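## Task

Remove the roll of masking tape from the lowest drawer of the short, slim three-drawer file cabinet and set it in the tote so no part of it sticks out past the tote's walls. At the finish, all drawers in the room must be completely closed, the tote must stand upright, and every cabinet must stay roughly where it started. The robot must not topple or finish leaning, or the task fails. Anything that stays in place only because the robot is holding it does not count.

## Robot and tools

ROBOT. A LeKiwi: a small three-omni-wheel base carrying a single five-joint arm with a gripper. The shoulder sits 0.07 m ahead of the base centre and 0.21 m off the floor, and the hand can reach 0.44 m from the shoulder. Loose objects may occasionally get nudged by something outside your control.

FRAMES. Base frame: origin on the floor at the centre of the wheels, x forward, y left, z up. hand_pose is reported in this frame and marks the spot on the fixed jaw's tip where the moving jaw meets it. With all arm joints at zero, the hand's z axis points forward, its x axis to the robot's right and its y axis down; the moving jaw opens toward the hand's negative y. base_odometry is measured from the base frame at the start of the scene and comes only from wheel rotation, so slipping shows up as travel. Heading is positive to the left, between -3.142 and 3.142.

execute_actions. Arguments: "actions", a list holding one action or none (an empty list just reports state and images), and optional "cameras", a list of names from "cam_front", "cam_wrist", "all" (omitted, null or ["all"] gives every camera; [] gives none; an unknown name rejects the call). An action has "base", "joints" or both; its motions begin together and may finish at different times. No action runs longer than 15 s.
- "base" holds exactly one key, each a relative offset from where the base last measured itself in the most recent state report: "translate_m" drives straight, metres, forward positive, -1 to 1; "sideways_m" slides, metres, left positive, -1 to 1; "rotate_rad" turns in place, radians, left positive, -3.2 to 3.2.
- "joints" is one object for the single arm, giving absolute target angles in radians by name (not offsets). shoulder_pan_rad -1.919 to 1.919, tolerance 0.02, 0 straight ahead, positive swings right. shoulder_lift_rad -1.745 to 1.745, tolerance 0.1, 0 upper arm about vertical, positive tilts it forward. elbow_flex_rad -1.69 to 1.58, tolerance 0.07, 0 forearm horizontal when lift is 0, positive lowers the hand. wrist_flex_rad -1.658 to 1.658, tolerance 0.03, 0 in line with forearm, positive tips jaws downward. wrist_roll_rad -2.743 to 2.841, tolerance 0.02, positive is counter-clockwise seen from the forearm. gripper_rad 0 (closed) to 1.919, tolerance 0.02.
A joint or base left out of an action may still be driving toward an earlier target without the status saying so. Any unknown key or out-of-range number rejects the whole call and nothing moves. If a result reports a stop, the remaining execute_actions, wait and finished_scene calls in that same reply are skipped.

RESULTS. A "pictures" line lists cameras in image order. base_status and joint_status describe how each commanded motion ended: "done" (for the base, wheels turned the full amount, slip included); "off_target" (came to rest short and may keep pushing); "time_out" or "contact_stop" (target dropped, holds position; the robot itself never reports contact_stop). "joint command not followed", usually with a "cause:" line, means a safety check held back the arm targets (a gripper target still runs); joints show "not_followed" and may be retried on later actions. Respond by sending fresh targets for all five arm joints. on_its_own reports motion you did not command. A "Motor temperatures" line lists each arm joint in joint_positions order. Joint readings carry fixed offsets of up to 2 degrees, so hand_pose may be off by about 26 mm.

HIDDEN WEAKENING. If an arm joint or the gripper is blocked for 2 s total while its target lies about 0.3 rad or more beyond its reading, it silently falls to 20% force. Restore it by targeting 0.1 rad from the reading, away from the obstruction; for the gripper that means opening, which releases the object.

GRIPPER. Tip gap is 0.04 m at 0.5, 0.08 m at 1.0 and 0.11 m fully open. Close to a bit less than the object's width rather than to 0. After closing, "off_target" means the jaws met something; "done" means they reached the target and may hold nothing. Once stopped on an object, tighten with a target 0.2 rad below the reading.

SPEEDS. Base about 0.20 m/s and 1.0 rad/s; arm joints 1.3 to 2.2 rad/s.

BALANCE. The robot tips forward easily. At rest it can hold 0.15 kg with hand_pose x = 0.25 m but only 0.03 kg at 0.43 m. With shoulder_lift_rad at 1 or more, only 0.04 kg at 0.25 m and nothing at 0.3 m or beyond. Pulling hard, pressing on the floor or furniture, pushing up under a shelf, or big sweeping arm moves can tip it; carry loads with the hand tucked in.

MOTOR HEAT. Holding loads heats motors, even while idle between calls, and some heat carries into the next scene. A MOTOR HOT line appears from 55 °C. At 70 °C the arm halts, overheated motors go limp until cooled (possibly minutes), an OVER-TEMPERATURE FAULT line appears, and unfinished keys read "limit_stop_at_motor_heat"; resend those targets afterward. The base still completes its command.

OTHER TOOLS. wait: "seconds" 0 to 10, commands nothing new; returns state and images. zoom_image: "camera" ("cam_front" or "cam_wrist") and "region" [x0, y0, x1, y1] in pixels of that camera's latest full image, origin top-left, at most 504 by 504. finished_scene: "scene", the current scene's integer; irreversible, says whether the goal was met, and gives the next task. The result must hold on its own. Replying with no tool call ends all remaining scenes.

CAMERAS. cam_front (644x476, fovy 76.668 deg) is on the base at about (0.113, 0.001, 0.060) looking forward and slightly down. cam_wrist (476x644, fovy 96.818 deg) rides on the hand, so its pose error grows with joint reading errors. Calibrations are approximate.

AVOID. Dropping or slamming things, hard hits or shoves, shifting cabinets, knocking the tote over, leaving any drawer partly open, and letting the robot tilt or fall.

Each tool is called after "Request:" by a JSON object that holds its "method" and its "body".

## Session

Request:
{"method": "execute_actions", "body": {"actions": []}}

Scene clock: 0.00 s.
Motor temperatures (°C, as the motors report them): [29 28 32 27 28]
base_odometry: x=+0.000 y=+0.000 heading=+0.000 (m, m, rad; odometry frame)
base_status: not commanded
joint_positions: shoulder_pan_rad=-0.087 shoulder_lift_rad=-1.482 elbow_flex_rad=-0.258 wrist_flex_rad=+1.458 wrist_roll_rad=-1.540 gripper_rad=+1.920
joint_status: not commanded
hand_pose: x=+0.1133 y=+0.0118 z=+0.4234 quat_wxyz=(+0.798, -0.021, +0.600, +0.042) (m; base frame)
pictures: cam_front, cam_wrist
camera_calibration (this result's frames):
cam_wrist: T_world_to_cam=[[0.121807, -0.990696, -0.0606987, 0.0229147], [-0.326236, 0.0177955, -0.945121, 0.455311], [0.937408, 0.134924, -0.321033, 0.10081], [0, 0, 0, 1]] pos_world=[0.0512474, 0.000997328, 0.464078]
Images, in order (width x height): cam_front 644x476, cam_wrist 476x644.

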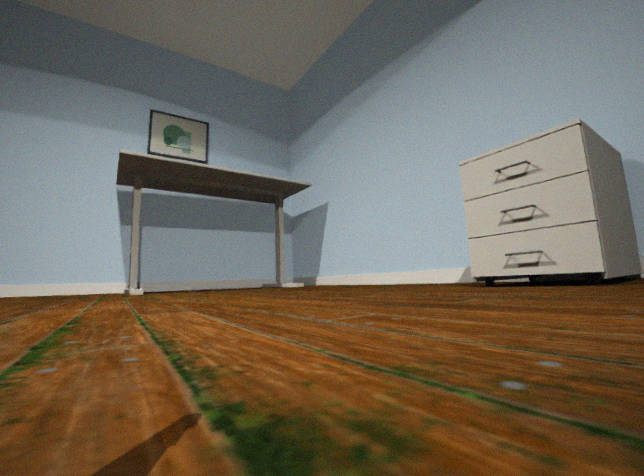

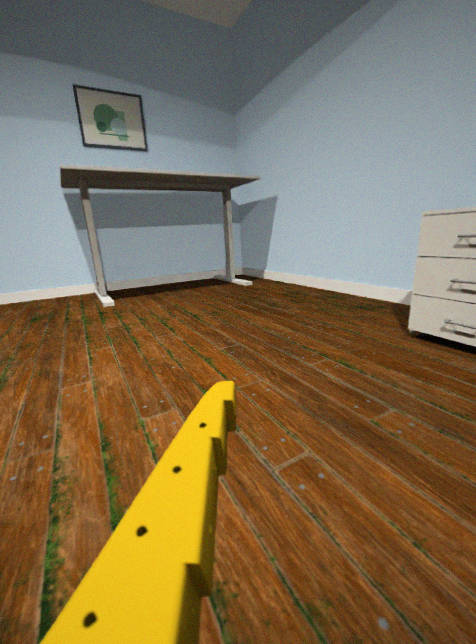

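Request:
{"method": "execute_actions", "body": {"actions": [{"base":{"rotate_rad":1.4}}], "cameras": ["cam_front"]}}

Request:
{"method": "execute_actions", "body": {"actions": [{"base":{"rotate_rad":1.3}}], "cameras": ["cam_front"]}}

Request:
{"method": "execute_actions", "body": {"actions": [{"base":{"rotate_rad":1.3}}], "cameras": ["cam_front"]}}

Request:
{"method": "execute_actions", "body": {"actions": [{"base":{"rotate_rad":1.33}}]}}

Scene clock: 9.37 s.
Motor temperatures (°C, as the motors report them): [29 28 32 27 28]
base_odometry: x=+0.000 y=+0.000 heading=+1.396 (m, m, rad; odometry frame)
base_status: done
joint_positions: shoulder_pan_rad=-0.087 shoulder_lift_rad=-1.482 elbow_flex_rad=-0.258 wrist_flex_rad=+1.458 wrist_roll_rad=-1.540 gripper_rad=+1.920
joint_status: not commanded
hand_pose: x=+0.1133 y=+0.0118 z=+0.4234 quat_wxyz=(+0.798, -0.021, +0.600, +0.042) (m; base frame)
pictures: cam_front
Images, in order (width x height): cam_front 644x476.

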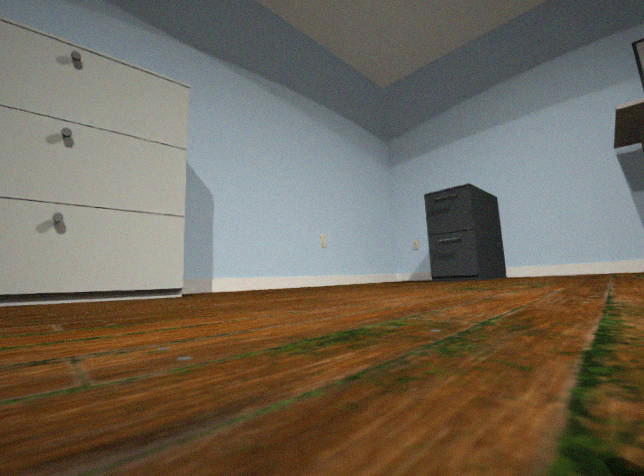

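Scene clock: 11.63 s.
Motor temperatures (°C, as the motors report them): [29 28 32 27 28]
base_odometry: x=+0.000 y=+0.000 heading=+2.693 (m, m, rad; odometry frame)
base_status: done
joint_positions: shoulder_pan_rad=-0.087 shoulder_lift_rad=-1.482 elbow_flex_rad=-0.258 wrist_flex_rad=+1.458 wrist_roll_rad=-1.540 gripper_rad=+1.920
joint_status: not commanded
hand_pose: x=+0.1133 y=+0.0118 z=+0.4234 quat_wxyz=(+0.798, -0.021, +0.600, +0.042) (m; base frame)
pictures: cam_front
Images, in order (width x height): cam_front 644x476.

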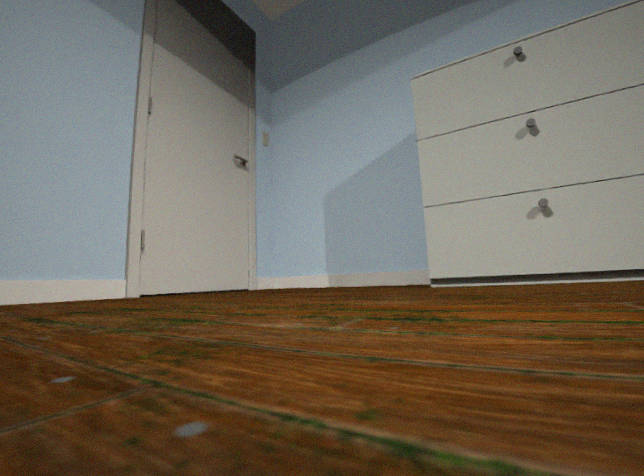

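Scene clock: 13.90 s.
Motor temperatures (°C, as the motors report them): [29 28 32 27 28]
base_odometry: x=+0.000 y=+0.000 heading=-2.295 (m, m, rad; odometry frame)
base_status: done
joint_positions: shoulder_pan_rad=-0.087 shoulder_lift_rad=-1.482 elbow_flex_rad=-0.258 wrist_flex_rad=+1.458 wrist_roll_rad=-1.540 gripper_rad=+1.920
joint_status: not commanded
hand_pose: x=+0.1133 y=+0.0118 z=+0.4234 quat_wxyz=(+0.798, -0.021, +0.600, +0.042) (m; base frame)
pictures: cam_front
Images, in order (width x height): cam_front 644x476.

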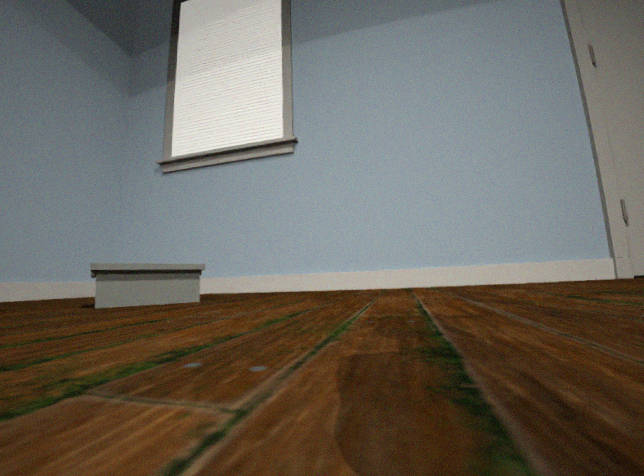

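Scene clock: 16.20 s.
Motor temperatures (°C, as the motors report them): [29 28 32 27 28]
base_odometry: x=+0.000 y=+0.000 heading=-0.968 (m, m, rad; odometry frame)
base_status: done
joint_positions: shoulder_pan_rad=-0.087 shoulder_lift_rad=-1.482 elbow_flex_rad=-0.258 wrist_flex_rad=+1.458 wrist_roll_rad=-1.540 gripper_rad=+1.920
joint_status: not commanded
hand_pose: x=+0.1133 y=+0.0118 z=+0.4234 quat_wxyz=(+0.798, -0.021, +0.600, +0.042) (m; base frame)
pictures: cam_front, cam_wrist
camera_calibration (this result's frames):
cam_wrist: T_world_to_cam=[[0.121807, -0.990696, -0.0606987, 0.0229147], [-0.326236, 0.0177955, -0.945121, 0.455311], [0.937408, 0.134924, -0.321033, 0.10081], [0, 0, 0, 1]] pos_world=[0.0512474, 0.000997328, 0.464078]
Images, in order (width x height): cam_front 644x476, cam_wrist 476x644.

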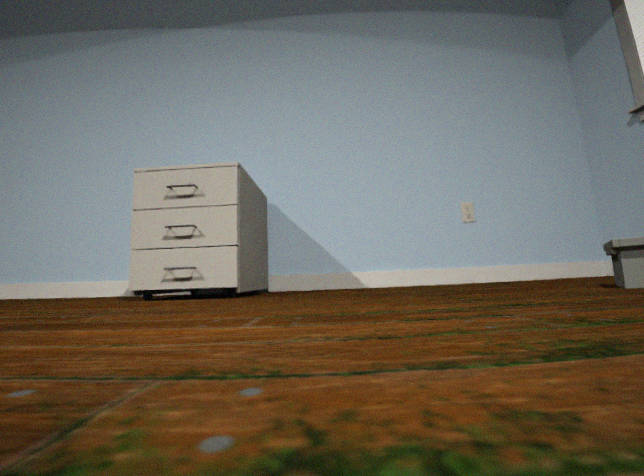

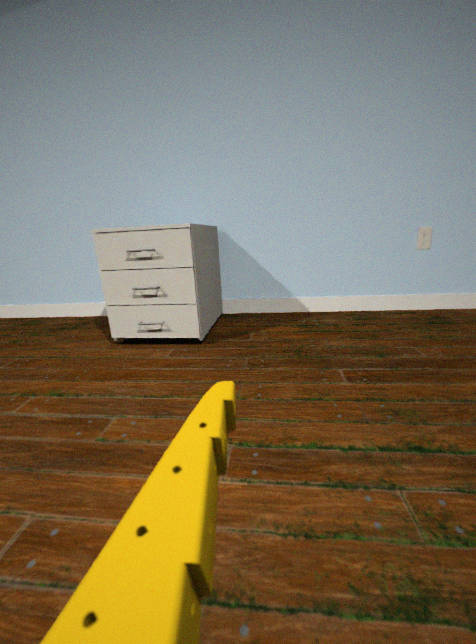

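Request:
{"method": "execute_actions", "body": {"actions": [{"base":{"sideways_m":0.47},"joints":{"shoulder_pan_rad":0,"shoulder_lift_rad":0.4,"elbow_flex_rad":1.1,"wrist_flex_rad":-1.12,"wrist_roll_rad":0,"gripper_rad":0.7}}], "cameras": ["cam_front"]}}

Request:
{"method": "execute_actions", "body": {"actions": [{"base":{"translate_m":0.5}}]}}

Scene clock: 26.70 s.
Motor temperatures (°C, as the motors report them): [29 28 32 27 28]
base_odometry: x=+0.387 y=+0.265 heading=-0.970 (m, m, rad; odometry frame)
base_status: done
joint_positions: shoulder_pan_rad=-0.009 shoulder_lift_rad=+0.403 elbow_flex_rad=+1.098 wrist_flex_rad=-1.104 wrist_roll_rad=-0.007 gripper_rad=+0.708
joint_status: all done
hand_pose: x=+0.3268 y=+0.0023 z=+0.0978 quat_wxyz=(+0.404, -0.575, +0.603, -0.379) (m; base frame)
pictures: cam_front
Images, in order (width x height): cam_front 644x476.

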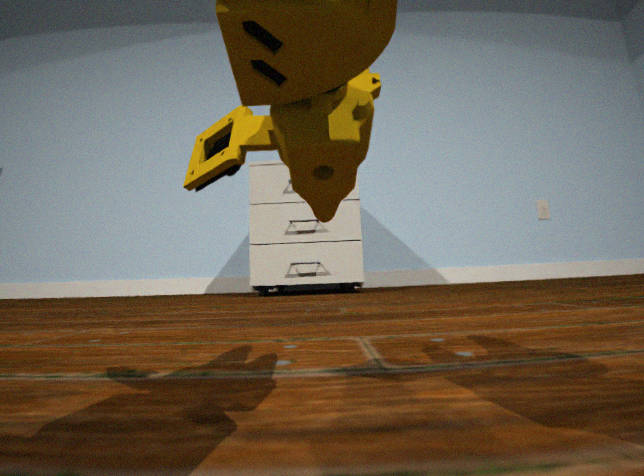

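Scene clock: 30.17 s.
Motor temperatures (°C, as the motors report them): [29 28 32 27 28]
base_odometry: x=+0.670 y=-0.147 heading=-0.970 (m, m, rad; odometry frame)
base_status: done
joint_positions: shoulder_pan_rad=-0.009 shoulder_lift_rad=+0.403 elbow_flex_rad=+1.098 wrist_flex_rad=-1.104 wrist_roll_rad=-0.007 gripper_rad=+0.708
joint_status: not commanded
hand_pose: x=+0.3268 y=+0.0023 z=+0.0978 quat_wxyz=(+0.404, -0.575, +0.603, -0.379) (m; base frame)
pictures: cam_front, cam_wrist
camera_calibration (this result's frames):
cam_wrist: T_world_to_cam=[[0.401498, -0.10285, 0.910067, -0.220669], [-0.551844, -0.820206, 0.150765, 0.185839], [0.730936, -0.562747, -0.386068, -0.12717], [0, 0, 0, 1]] pos_world=[0.284105, 0.058166, 0.12371]
Images, in order (width x height): cam_front 644x476, cam_wrist 476x644.

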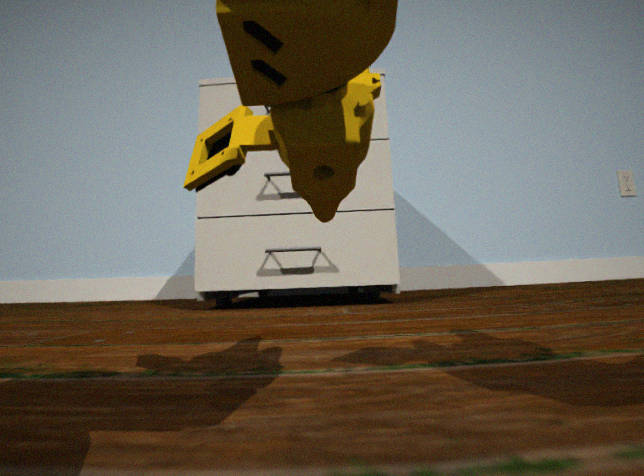

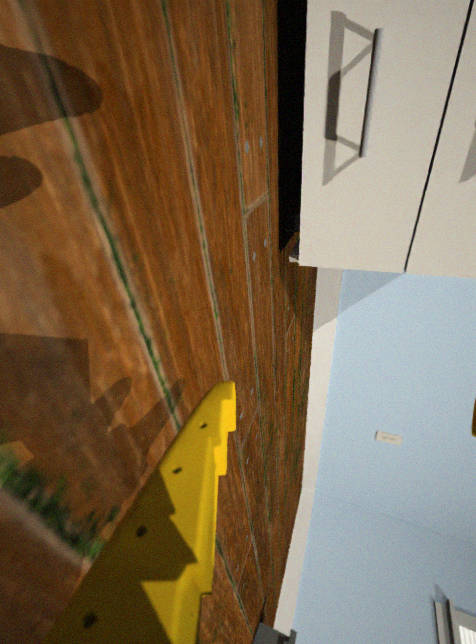

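Request:
{"method": "execute_actions", "body": {"actions": [{"base":{"sideways_m":0.06}}], "cameras": []}}

Request:
{"method": "execute_actions", "body": {"actions": [{"base":{"translate_m":0.27}}]}}

Scene clock: 40.23 s.
Motor temperatures (°C, as the motors report them): [29 28 32 27 28]
base_odometry: x=+0.719 y=-0.113 heading=-0.972 (m, m, rad; odometry frame)
base_status: done
joint_positions: shoulder_pan_rad=-0.007 shoulder_lift_rad=+0.403 elbow_flex_rad=+1.098 wrist_flex_rad=-1.104 wrist_roll_rad=-0.007 gripper_rad=+0.708
joint_status: not commanded
hand_pose: x=+0.3268 y=+0.0019 z=+0.0978 quat_wxyz=(+0.404, -0.574, +0.603, -0.379) (m; base frame)
pictures: none
No camera images: the call's "cameras" was empty. Leave "cameras" out to get every camera's image.

Scene clock: 42.57 s.
Motor temperatures (°C, as the motors report them): [29 28 32 27 28]
base_odometry: x=+0.871 y=-0.336 heading=-0.972 (m, m, rad; odometry frame)
base_status: done
joint_positions: shoulder_pan_rad=-0.007 shoulder_lift_rad=+0.403 elbow_flex_rad=+1.098 wrist_flex_rad=-1.104 wrist_roll_rad=-0.007 gripper_rad=+0.708
joint_status: not commanded
hand_pose: x=+0.3268 y=+0.0019 z=+0.0978 quat_wxyz=(+0.404, -0.574, +0.603, -0.379) (m; base frame)
pictures: cam_front, cam_wrist
camera_calibration (this result's frames):
cam_wrist: T_world_to_cam=[[0.40134, -0.103465, 0.910067, -0.220659], [-0.553102, -0.819358, 0.150765, 0.185923], [0.730072, -0.563868, -0.386068, -0.127112], [0, 0, 0, 1]] pos_world=[0.284194, 0.0578329, 0.12371]
Images, in order (width x height): cam_front 644x476, cam_wrist 476x644.

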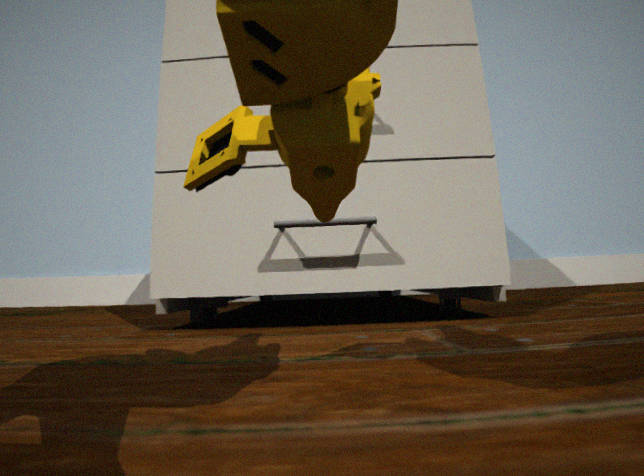

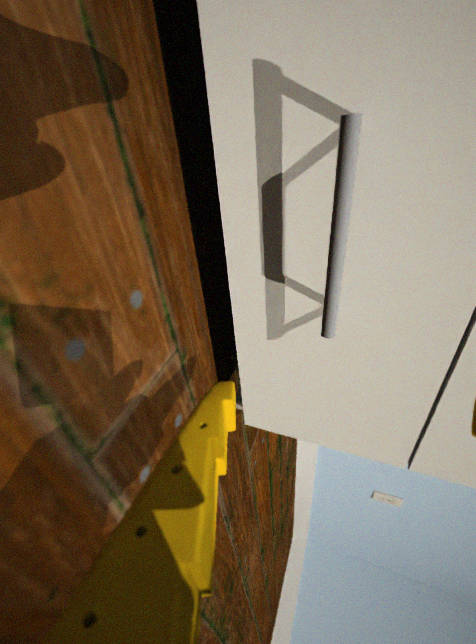

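Request:
{"method": "execute_actions", "body": {"actions": [{"base":{"translate_m":0.11}}]}}

Scene clock: 51.33 s.
Motor temperatures (°C, as the motors report them): [29 28 32 27 28]
base_odometry: x=+0.932 y=-0.426 heading=-0.972 (m, m, rad; odometry frame)
base_status: done
joint_positions: shoulder_pan_rad=-0.007 shoulder_lift_rad=+0.403 elbow_flex_rad=+1.098 wrist_flex_rad=-1.104 wrist_roll_rad=-0.007 gripper_rad=+0.708
joint_status: not commanded
hand_pose: x=+0.3268 y=+0.0019 z=+0.0978 quat_wxyz=(+0.404, -0.574, +0.603, -0.379) (m; base frame)
pictures: cam_front, cam_wrist
camera_calibration (this result's frames):
cam_wrist: T_world_to_cam=[[0.40134, -0.103465, 0.910067, -0.220659], [-0.553102, -0.819358, 0.150765, 0.185923], [0.730072, -0.563868, -0.386068, -0.127112], [0, 0, 0, 1]] pos_world=[0.284194, 0.0578329, 0.12371]
Images, in order (width x height): cam_front 644x476, cam_wrist 476x644.

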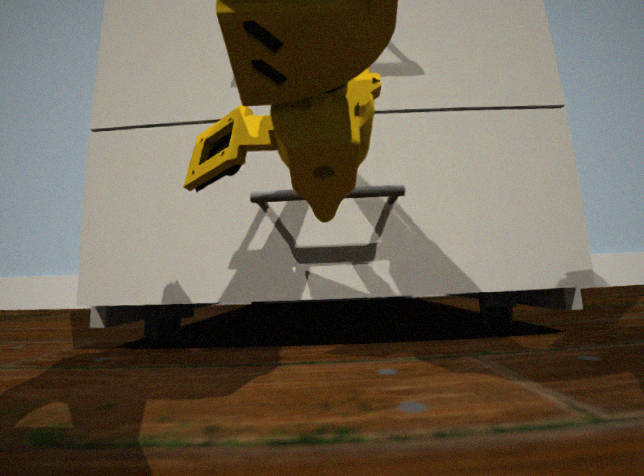

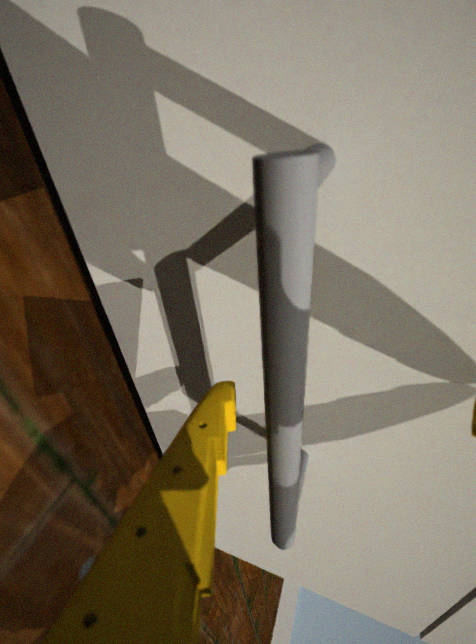

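Request:
{"method": "execute_actions", "body": {"actions": [{"base":{"translate_m":0.012},"joints":{"wrist_flex_rad":-1.17}}], "cameras": ["cam_wrist"]}}

Request:
{"method": "execute_actions", "body": {"actions": [{"joints":{"gripper_rad":0.0}}], "cameras": ["cam_wrist"]}}

Request:
{"method": "execute_actions", "body": {"actions": [{"base":{"translate_m":-0.08}}]}}

Scene clock: 59.47 s.
Motor temperatures (°C, as the motors report them): [29 28 32 27 28]
base_odometry: x=+0.939 y=-0.435 heading=-0.971 (m, m, rad; odometry frame)
base_status: done
joint_positions: shoulder_pan_rad=-0.007 shoulder_lift_rad=+0.408 elbow_flex_rad=+1.121 wrist_flex_rad=-1.156 wrist_roll_rad=-0.006 gripper_rad=+0.707
joint_status: all done
hand_pose: x=+0.3252 y=+0.0019 z=+0.1007 quat_wxyz=(+0.411, -0.570, +0.598, -0.386) (m; base frame)
pictures: cam_wrist
camera_calibration (this result's frames):
cam_wrist: T_world_to_cam=[[0.378934, -0.1021, 0.919774, -0.216347], [-0.556177, -0.819498, 0.138168, 0.186836], [0.739646, -0.563913, -0.367321, -0.129819], [0, 0, 0, 1]] pos_world=[0.281915, 0.057816, 0.12549]
Images, in order (width x height): cam_wrist 476x644.

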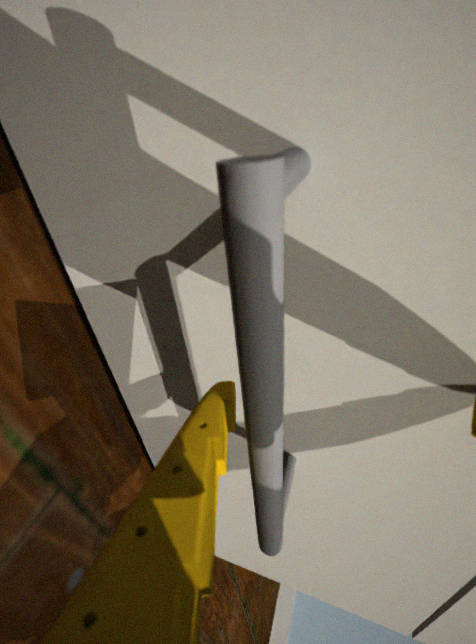

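Scene clock: 60.50 s.
Motor temperatures (°C, as the motors report them): [29 28 32 27 28]
base_odometry: x=+0.939 y=-0.436 heading=-0.972 (m, m, rad; odometry frame)
base_status: not commanded
joint_positions: shoulder_pan_rad=-0.007 shoulder_lift_rad=+0.408 elbow_flex_rad=+1.112 wrist_flex_rad=-1.170 wrist_roll_rad=-0.006 gripper_rad=+0.010
joint_status: all done
hand_pose: x=+0.3279 y=+0.0019 z=+0.1042 quat_wxyz=(+0.418, -0.566, +0.593, -0.393) (m; base frame)
pictures: cam_wrist
camera_calibration (this result's frames):
cam_wrist: T_world_to_cam=[[0.357672, -0.102253, 0.928232, -0.214499], [-0.559207, -0.81952, 0.1252, 0.190223], [0.747903, -0.563854, -0.3503, -0.135012], [0, 0, 0, 1]] pos_world=[0.284071, 0.0578314, 0.127994]
Images, in order (width x height): cam_wrist 476x644.

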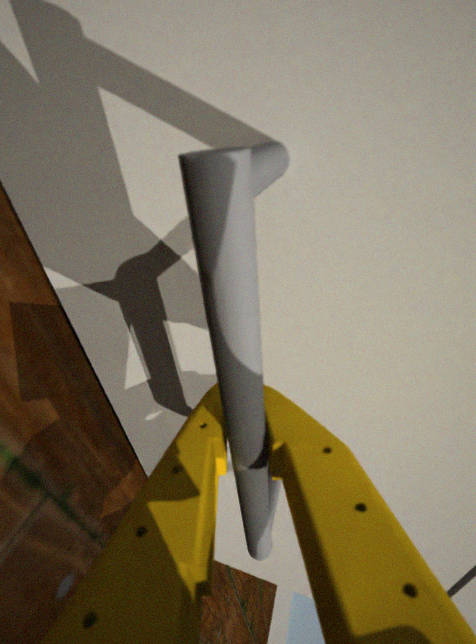

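Scene clock: 62.03 s.
Motor temperatures (°C, as the motors report them): [29 28 32 27 28]
base_odometry: x=+0.894 y=-0.370 heading=-0.971 (m, m, rad; odometry frame)
base_status: done
joint_positions: shoulder_pan_rad=-0.007 shoulder_lift_rad=+0.411 elbow_flex_rad=+1.100 wrist_flex_rad=-1.168 wrist_roll_rad=-0.006 gripper_rad=+0.008
joint_status: not commanded
hand_pose: x=+0.3299 y=+0.0019 z=+0.1053 quat_wxyz=(+0.420, -0.564, +0.591, -0.395) (m; base frame)
pictures: cam_front, cam_wrist
camera_calibration (this result's frames):
cam_wrist: T_world_to_cam=[[0.350542, -0.102304, 0.930943, -0.214107], [-0.56015, -0.819526, 0.120863, 0.191988], [0.750567, -0.563835, -0.344584, -0.137613], [0, 0, 0, 1]] pos_world=[0.285884, 0.0578444, 0.128698]
Images, in order (width x height): cam_front 644x476, cam_wrist 476x644.

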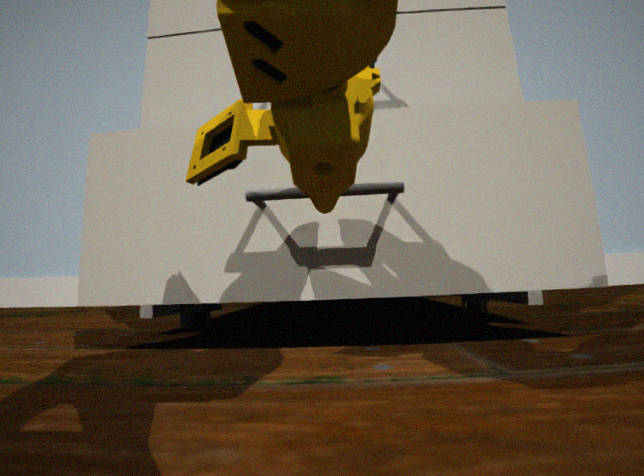

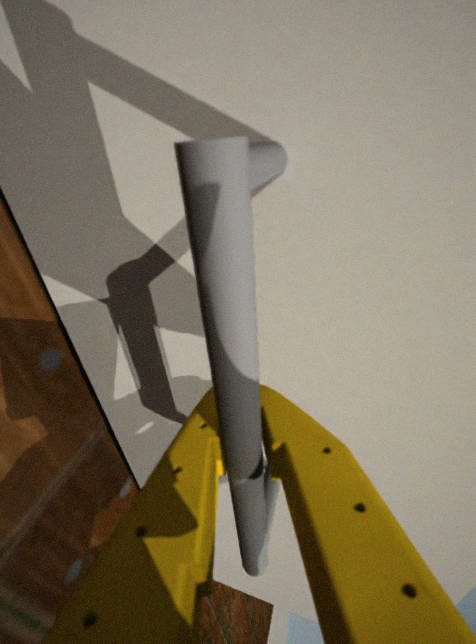

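Request:
{"method": "execute_actions", "body": {"actions": [{"base":{"translate_m":-0.17}}], "cameras": ["cam_front"]}}

Request:
{"method": "execute_actions", "body": {"actions": [{"joints":{"gripper_rad":0.7}}], "cameras": []}}

Request:
{"method": "execute_actions", "body": {"actions": [{"base":{"translate_m":-0.05}}], "cameras": []}}

Request:
{"method": "execute_actions", "body": {"actions": [{"joints":{"shoulder_lift_rad":-0.3,"elbow_flex_rad":-0.3,"wrist_flex_rad":1.2,"wrist_roll_rad":-1.54,"gripper_rad":1.0}}]}}

Scene clock: 72.43 s.
Motor temperatures (°C, as the motors report them): [29 28 32 27 28]
base_odometry: x=+0.798 y=-0.230 heading=-0.971 (m, m, rad; odometry frame)
base_status: done
joint_positions: shoulder_pan_rad=-0.007 shoulder_lift_rad=+0.411 elbow_flex_rad=+1.098 wrist_flex_rad=-1.168 wrist_roll_rad=-0.006 gripper_rad=+0.008
joint_status: not commanded
hand_pose: x=+0.3302 y=+0.0019 z=+0.1055 quat_wxyz=(+0.420, -0.564, +0.591, -0.395) (m; base frame)
pictures: cam_front
Images, in order (width x height): cam_front 644x476.

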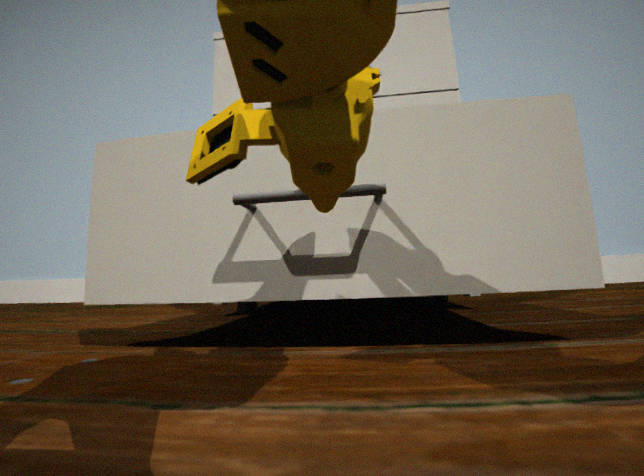

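Scene clock: 73.33 s.
Motor temperatures (°C, as the motors report them): [29 28 32 27 28]
base_odometry: x=+0.798 y=-0.230 heading=-0.971 (m, m, rad; odometry frame)
base_status: not commanded
joint_positions: shoulder_pan_rad=-0.007 shoulder_lift_rad=+0.412 elbow_flex_rad=+1.103 wrist_flex_rad=-1.168 wrist_roll_rad=-0.006 gripper_rad=+0.691
joint_status: all done
hand_pose: x=+0.3291 y=+0.0019 z=+0.1044 quat_wxyz=(+0.419, -0.565, +0.592, -0.394) (m; base frame)
pictures: none
No camera images: the call's "cameras" was empty. Leave "cameras" out to get every camera's image.

Scene clock: 74.47 s.
Motor temperatures (°C, as the motors report them): [29 28 32 27 28]
base_odometry: x=+0.770 y=-0.189 heading=-0.971 (m, m, rad; odometry frame)
base_status: done
joint_positions: shoulder_pan_rad=-0.007 shoulder_lift_rad=+0.412 elbow_flex_rad=+1.103 wrist_flex_rad=-1.168 wrist_roll_rad=-0.006 gripper_rad=+0.692
joint_status: not commanded
hand_pose: x=+0.3291 y=+0.0019 z=+0.1044 quat_wxyz=(+0.419, -0.565, +0.592, -0.394) (m; base frame)
pictures: none
No camera images: the call's "cameras" was empty. Leave "cameras" out to get every camera's image.

Scene clock: 76.67 s.
Motor temperatures (°C, as the motors report them): [29 28 32 27 28]
base_odometry: x=+0.770 y=-0.189 heading=-0.971 (m, m, rad; odometry frame)
base_status: not commanded
joint_positions: shoulder_pan_rad=-0.007 shoulder_lift_rad=-0.267 elbow_flex_rad=-0.261 wrist_flex_rad=+1.196 wrist_roll_rad=-1.534 gripper_rad=+0.992
joint_status: all done
hand_pose: x=+0.3345 y=+0.0096 z=+0.2979 quat_wxyz=(+0.436, +0.002, +0.900, +0.004) (m; base frame)
pictures: cam_front, cam_wrist
camera_calibration (this result's frames):
cam_wrist: T_world_to_cam=[[-0.0178565, -0.998083, -0.059263, 0.0325772], [-0.957227, 0.0341851, -0.28731, 0.423806], [0.288785, 0.0515978, -0.956003, 0.260302], [0, 0, 0, 1]] pos_world=[0.33109, 0.0045959, 0.372544]
Images, in order (width x height): cam_front 644x476, cam_wrist 476x644.

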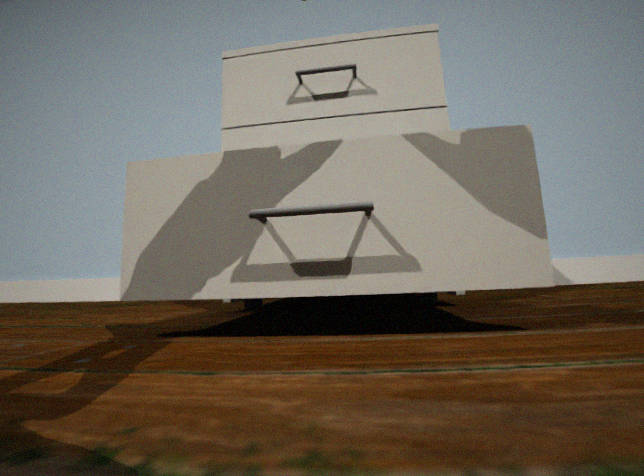

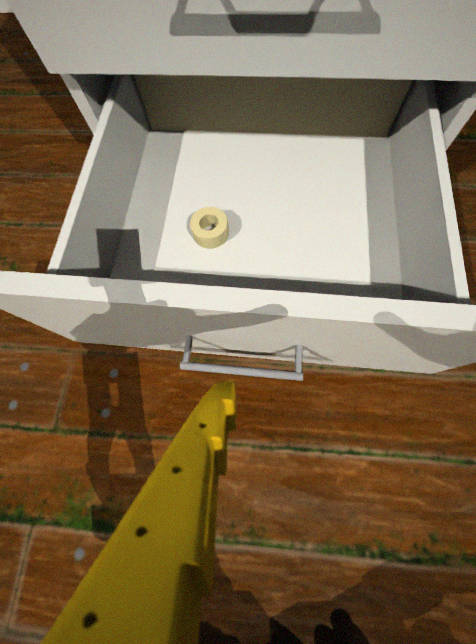

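Request:
{"method": "execute_actions", "body": {"actions": [{"base":{"sideways_m":0.075}}], "cameras": []}}

Request:
{"method": "execute_actions", "body": {"actions": [{"base":{"translate_m":0.23},"joints":{"wrist_flex_rad":1.55,"shoulder_lift_rad":-0.1}}], "cameras": ["cam_wrist"]}}

Request:
{"method": "execute_actions", "body": {"actions": [{"joints":{"wrist_flex_rad":0.95,"shoulder_lift_rad":0.065,"elbow_flex_rad":0.18}}]}}

Scene clock: 88.97 s.
Motor temperatures (°C, as the motors report them): [29 28 32 27 28]
base_odometry: x=+0.832 y=-0.148 heading=-0.973 (m, m, rad; odometry frame)
base_status: done
joint_positions: shoulder_pan_rad=-0.007 shoulder_lift_rad=-0.267 elbow_flex_rad=-0.261 wrist_flex_rad=+1.196 wrist_roll_rad=-1.534 gripper_rad=+0.992
joint_status: not commanded
hand_pose: x=+0.3345 y=+0.0096 z=+0.2979 quat_wxyz=(+0.436, +0.002, +0.900, +0.004) (m; base frame)
pictures: none
No camera images: the call's "cameras" was empty. Leave "cameras" out to get every camera's image.

Scene clock: 91.10 s.
Motor temperatures (°C, as the motors report them): [29 28 32 27 28]
base_odometry: x=+0.961 y=-0.337 heading=-0.973 (m, m, rad; odometry frame)
base_status: done
joint_positions: shoulder_pan_rad=-0.007 shoulder_lift_rad=-0.094 elbow_flex_rad=-0.265 wrist_flex_rad=+1.545 wrist_roll_rad=-1.534 gripper_rad=+0.992
joint_status: all done
hand_pose: x=+0.2992 y=+0.0094 z=+0.2271 quat_wxyz=(+0.191, +0.002, +0.982, +0.002) (m; base frame)
pictures: cam_wrist
camera_calibration (this result's frames):
cam_wrist: T_world_to_cam=[[-0.0439395, -0.998269, -0.0390879, 0.0307265], [-0.973835, 0.0340663, 0.224687, 0.258436], [-0.222966, 0.0479378, -0.973647, 0.360002], [0, 0, 0, 1]] pos_world=[0.333292, 0.00461165, 0.293649]
Images, in order (width x height): cam_wrist 476x644.

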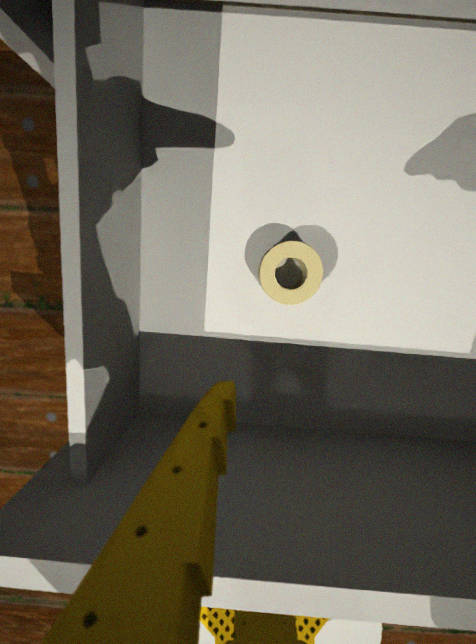

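Scene clock: 92.20 s.
Motor temperatures (°C, as the motors report them): [29 28 32 27 28]
base_odometry: x=+0.961 y=-0.337 heading=-0.973 (m, m, rad; odometry frame)
base_status: not commanded
joint_positions: shoulder_pan_rad=-0.007 shoulder_lift_rad=+0.073 elbow_flex_rad=+0.184 wrist_flex_rad=+0.962 wrist_roll_rad=-1.534 gripper_rad=+0.992
joint_status: all done
hand_pose: x=+0.3204 y=+0.0095 z=+0.1390 quat_wxyz=(+0.175, +0.002, +0.985, +0.002) (m; base frame)
pictures: cam_front, cam_wrist
camera_calibration (this result's frames):
cam_wrist: T_world_to_cam=[[-0.0452293, -0.998278, -0.0373422, 0.0285348], [-0.9657, 0.0341245, 0.257408, 0.291622], [-0.25569, 0.0477037, -0.965581, 0.288355], [0, 0, 0, 1]] pos_world=[0.35664, 0.00477863, 0.20443]
Images, in order (width x height): cam_front 644x476, cam_wrist 476x644.

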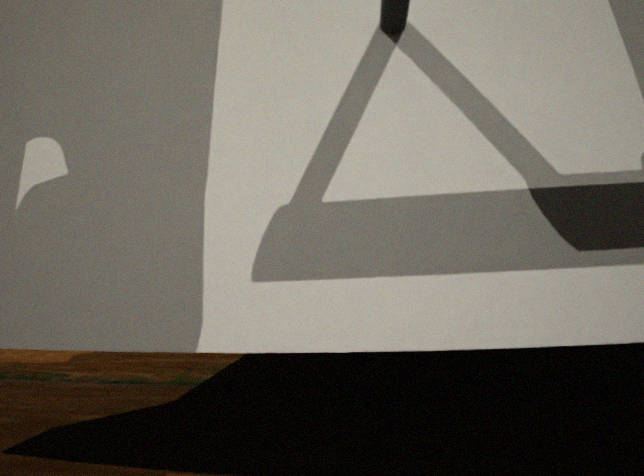

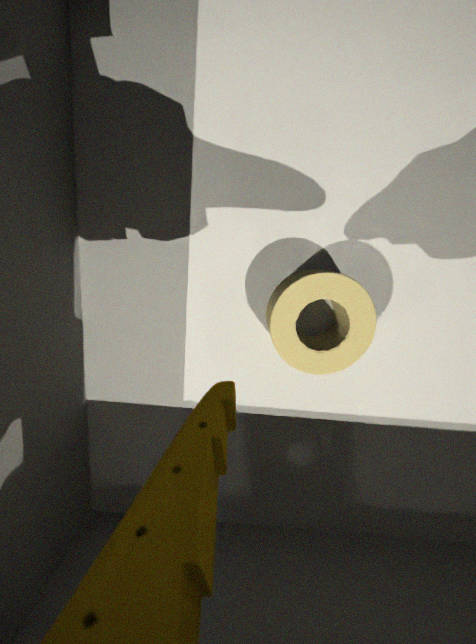

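Request:
{"method": "execute_actions", "body": {"actions": [{"base":{"sideways_m":-0.008},"joints":{"wrist_flex_rad":0.5,"shoulder_lift_rad":0.34,"elbow_flex_rad":0.34,"gripper_rad":1.15}}], "cameras": ["cam_wrist"]}}

Request:
{"method": "execute_actions", "body": {"actions": [{"joints":{"wrist_flex_rad":0.38,"shoulder_lift_rad":0.44,"elbow_flex_rad":0.39}}], "cameras": ["cam_wrist"]}}

Scene clock: 101.30 s.
Motor temperatures (°C, as the motors report them): [29 28 32 27 28]
base_odometry: x=+0.955 y=-0.342 heading=-0.972 (m, m, rad; odometry frame)
base_status: done
joint_positions: shoulder_pan_rad=-0.007 shoulder_lift_rad=+0.351 elbow_flex_rad=+0.344 wrist_flex_rad=+0.513 wrist_roll_rad=-1.534 gripper_rad=+1.142
joint_status: all done
hand_pose: x=+0.3262 y=+0.0096 z=+0.0726 quat_wxyz=(+0.181, +0.002, +0.984, +0.002) (m; base frame)
pictures: cam_wrist
camera_calibration (this result's frames):
cam_wrist: T_world_to_cam=[[-0.0447671, -0.998275, -0.037982, 0.0262553], [-0.968786, 0.0341024, 0.245541, 0.316274], [-0.243822, 0.0477886, -0.968642, 0.222006], [0, 0, 0, 1]] pos_world=[0.361708, 0.00481488, 0.138384]
Images, in order (width x height): cam_wrist 476x644.

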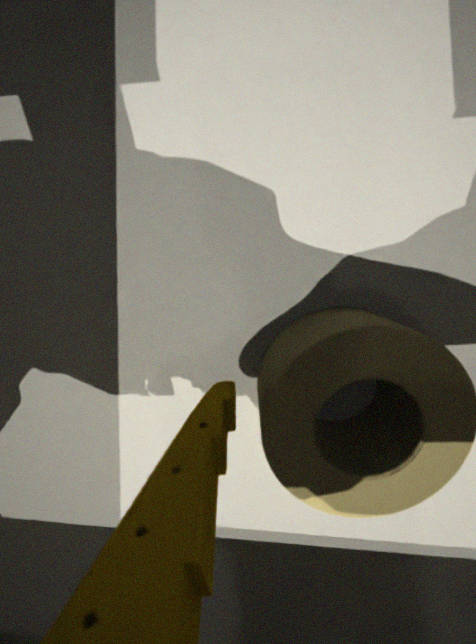

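Scene clock: 102.03 s.
Motor temperatures (°C, as the motors report them): [29 28 32 27 28]
base_odometry: x=+0.955 y=-0.342 heading=-0.972 (m, m, rad; odometry frame)
base_status: not commanded
joint_positions: shoulder_pan_rad=-0.007 shoulder_lift_rad=+0.403 elbow_flex_rad=+0.380 wrist_flex_rad=+0.383 wrist_roll_rad=-1.534 gripper_rad=+1.142
joint_status: all done
hand_pose: x=+0.3296 y=+0.0096 z=+0.0623 quat_wxyz=(+0.201, +0.002, +0.980, +0.002) (m; base frame)
pictures: cam_wrist
camera_calibration (this result's frames):
cam_wrist: T_world_to_cam=[[-0.04315, -0.998264, -0.0400986, 0.02564], [-0.978122, 0.0340356, 0.205229, 0.327615], [-0.203507, 0.0480769, -0.977892, 0.200215], [0, 0, 0, 1]] pos_world=[0.362299, 0.00481911, 0.129581]
Images, in order (width x height): cam_wrist 476x644.

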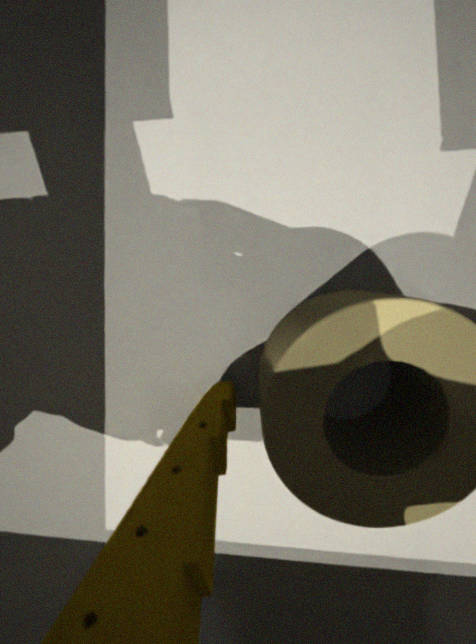

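Request:
{"method": "execute_actions", "body": {"actions": [{"joints":{"shoulder_lift_rad":0.46,"elbow_flex_rad":0.4,"wrist_flex_rad":0.36}}], "cameras": ["cam_wrist"]}}

Request:
{"method": "execute_actions", "body": {"actions": [{"joints":{"gripper_rad":0.5}}], "cameras": ["cam_wrist"]}}

Scene clock: 107.33 s.
Motor temperatures (°C, as the motors report them): [29 28 33 27 28]
base_odometry: x=+0.955 y=-0.342 heading=-0.972 (m, m, rad; odometry frame)
base_status: not commanded
joint_positions: shoulder_pan_rad=-0.007 shoulder_lift_rad=+0.411 elbow_flex_rad=+0.380 wrist_flex_rad=+0.364 wrist_roll_rad=-1.534 gripper_rad=+1.142
joint_status: all done
hand_pose: x=+0.3312 y=+0.0096 z=+0.0617 quat_wxyz=(+0.206, +0.002, +0.978, +0.002) (m; base frame)
pictures: cam_wrist
camera_calibration (this result's frames):
cam_wrist: T_world_to_cam=[[-0.0427165, -0.99826, -0.0406363, 0.0255847], [-0.980269, 0.0340203, 0.194717, 0.33065], [-0.192996, 0.0481521, -0.980017, 0.196589], [0, 0, 0, 1]] pos_world=[0.363159, 0.00482526, 0.129317]
Images, in order (width x height): cam_wrist 476x644.

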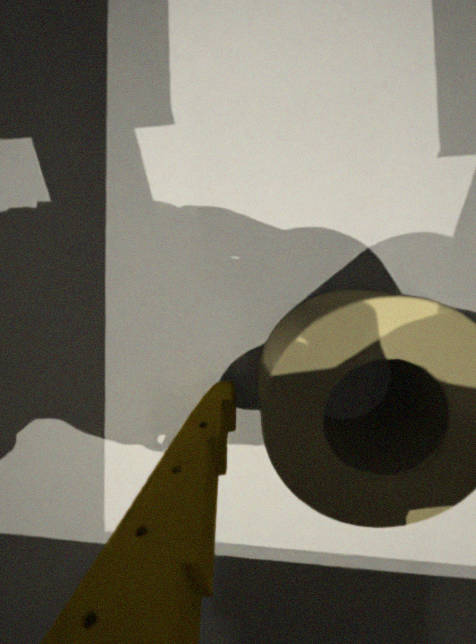

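Scene clock: 108.20 s.
Motor temperatures (°C, as the motors report them): [29 28 33 27 28]
base_odometry: x=+0.955 y=-0.342 heading=-0.972 (m, m, rad; odometry frame)
base_status: not commanded
joint_positions: shoulder_pan_rad=-0.007 shoulder_lift_rad=+0.411 elbow_flex_rad=+0.380 wrist_flex_rad=+0.364 wrist_roll_rad=-1.534 gripper_rad=+0.548
joint_status: gripper_rad off_target (ended at +0.548, target +0.500)
hand_pose: x=+0.3312 y=+0.0096 z=+0.0617 quat_wxyz=(+0.206, +0.002, +0.978, +0.002) (m; base frame)
pictures: cam_wrist
camera_calibration (this result's frames):
cam_wrist: T_world_to_cam=[[-0.0427165, -0.99826, -0.0406363, 0.0255847], [-0.980269, 0.0340203, 0.194717, 0.33065], [-0.192996, 0.0481521, -0.980017, 0.196589], [0, 0, 0, 1]] pos_world=[0.363159, 0.00482526, 0.129317]
Images, in order (width x height): cam_wrist 476x644.

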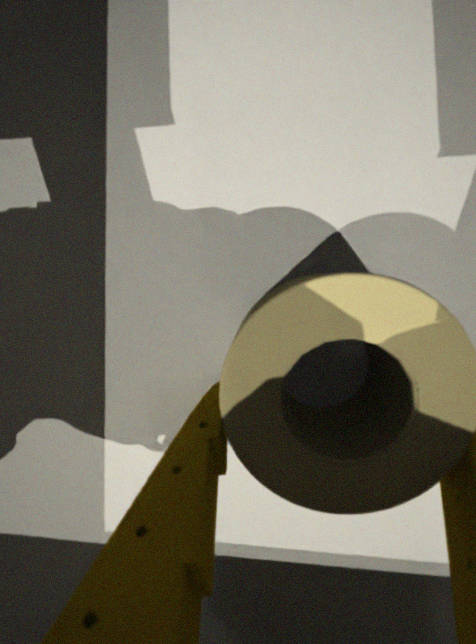

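On the floor, gripped.

Request:
{"method": "execute_actions", "body": {"actions": [{"joints":{"gripper_rad":0.35,"shoulder_lift_rad":0.4,"elbow_flex_rad":0.38}}], "cameras": []}}

Request:
{"method": "execute_actions", "body": {"actions": [{"joints":{"wrist_flex_rad":0.95,"shoulder_lift_rad":0.065,"elbow_flex_rad":0.18}}], "cameras": ["cam_wrist"]}}

Request:
{"method": "execute_actions", "body": {"actions": [{"joints":{"wrist_flex_rad":1.5,"shoulder_lift_rad":-0.1,"elbow_flex_rad":-0.4}}], "cameras": []}}

Request:
{"method": "execute_actions", "body": {"actions": [{"base":{"translate_m":-0.03},"joints":{"shoulder_lift_rad":-0.8,"elbow_flex_rad":-0.1,"shoulder_pan_rad":1.7}}], "cameras": []}}

Request:
{"method": "execute_actions", "body": {"actions": [{"base":{"sideways_m":-0.07}}]}}

Scene clock: 120.07 s.
Motor temperatures (°C, as the motors report them): [29 28 33 27 28]
base_odometry: x=+0.955 y=-0.342 heading=-0.972 (m, m, rad; odometry frame)
base_status: not commanded
joint_positions: shoulder_pan_rad=-0.007 shoulder_lift_rad=+0.405 elbow_flex_rad=+0.380 wrist_flex_rad=+0.364 wrist_roll_rad=-1.534 gripper_rad=+0.527
joint_status: gripper_rad off_target (ended at +0.527, target +0.350); the others done
hand_pose: x=+0.3321 y=+0.0096 z=+0.0632 quat_wxyz=(+0.209, +0.002, +0.978, +0.002) (m; base frame)
pictures: none
No camera images: the call's "cameras" was empty. Leave "cameras" out to get every camera's image.

Scene clock: 121.13 s.
Motor temperatures (°C, as the motors report them): [29 28 33 27 28]
base_odometry: x=+0.955 y=-0.342 heading=-0.972 (m, m, rad; odometry frame)
base_status: not commanded
joint_positions: shoulder_pan_rad=-0.007 shoulder_lift_rad=+0.119 elbow_flex_rad=+0.216 wrist_flex_rad=+0.944 wrist_roll_rad=-1.534 gripper_rad=+0.527
joint_status: all done
hand_pose: x=+0.3136 y=+0.0095 z=+0.1240 quat_wxyz=(+0.145, +0.002, +0.989, +0.001) (m; base frame)
pictures: cam_wrist
camera_calibration (this result's frames):
cam_wrist: T_world_to_cam=[[-0.0473682, -0.998294, -0.0341443, 0.0278937], [-0.948583, 0.0342469, 0.31467, 0.276475], [-0.312964, 0.0472941, -0.948587, 0.287985], [0, 0, 0, 1]] pos_world=[0.35371, 0.00475768, 0.187133]
Images, in order (width x height): cam_wrist 476x644.

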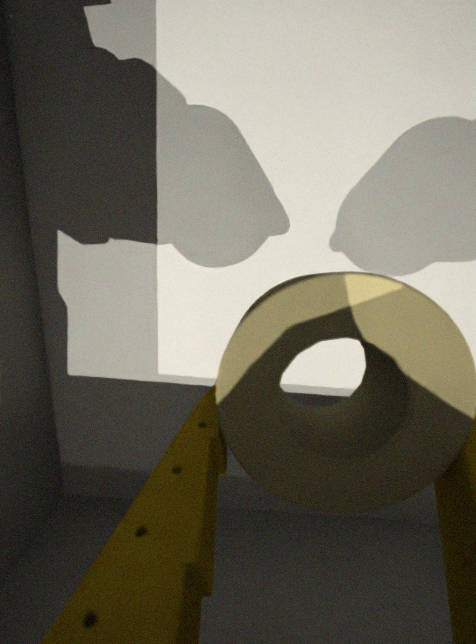

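Scene clock: 122.20 s.
Motor temperatures (°C, as the motors report them): [29 28 33 27 28]
base_odometry: x=+0.955 y=-0.342 heading=-0.972 (m, m, rad; odometry frame)
base_status: not commanded
joint_positions: shoulder_pan_rad=-0.007 shoulder_lift_rad=-0.056 elbow_flex_rad=-0.359 wrist_flex_rad=+1.496 wrist_roll_rad=-1.534 gripper_rad=+0.527
joint_status: all done
hand_pose: x=+0.3157 y=+0.0095 z=+0.2402 quat_wxyz=(+0.242, +0.002, +0.970, +0.002) (m; base frame)
pictures: none
No camera images: the call's "cameras" was empty. Leave "cameras" out to get every camera's image.

Scene clock: 124.10 s.
Motor temperatures (°C, as the motors report them): [29 28 33 27 28]
base_odometry: x=+0.938 y=-0.317 heading=-0.971 (m, m, rad; odometry frame)
base_status: done
joint_positions: shoulder_pan_rad=+1.692 shoulder_lift_rad=-0.780 elbow_flex_rad=-0.097 wrist_flex_rad=+1.498 wrist_roll_rad=-1.534 gripper_rad=+0.527
joint_status: all done
hand_pose: x=+0.0523 y=-0.1835 z=+0.3220 quat_wxyz=(+0.305, +0.669, +0.586, -0.340) (m; base frame)
pictures: none
No camera images: the call's "cameras" was empty. Leave "cameras" out to get every camera's image.

Scene clock: 125.37 s.
Motor temperatures (°C, as the motors report them): [29 28 33 27 28]
base_odometry: x=+0.881 y=-0.356 heading=-0.970 (m, m, rad; odometry frame)
base_status: done
joint_positions: shoulder_pan_rad=+1.692 shoulder_lift_rad=-0.783 elbow_flex_rad=-0.097 wrist_flex_rad=+1.498 wrist_roll_rad=-1.534 gripper_rad=+0.527
joint_status: not commanded
hand_pose: x=+0.0524 y=-0.1832 z=+0.3225 quat_wxyz=(+0.306, +0.669, +0.585, -0.341) (m; base frame)
pictures: cam_front, cam_wrist
camera_calibration (this result's frames):
cam_wrist: T_world_to_cam=[[-0.98787, 0.143044, -0.060418, 0.096764], [0.155052, 0.929762, -0.333919, 0.288247], [0.00840921, -0.339237, -0.940663, 0.313446], [0, 0, 0, 1]] pos_world=[0.0482612, -0.17551, 0.396945]
Images, in order (width x height): cam_front 644x476, cam_wrist 476x644.

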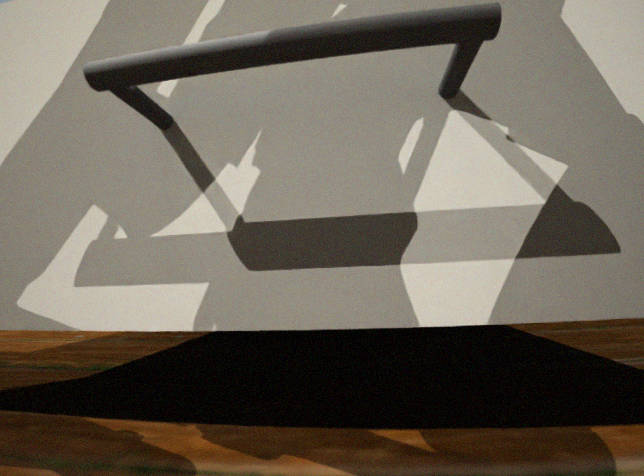

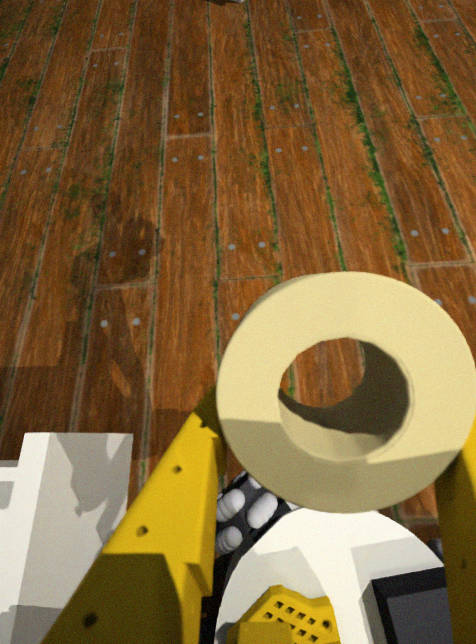

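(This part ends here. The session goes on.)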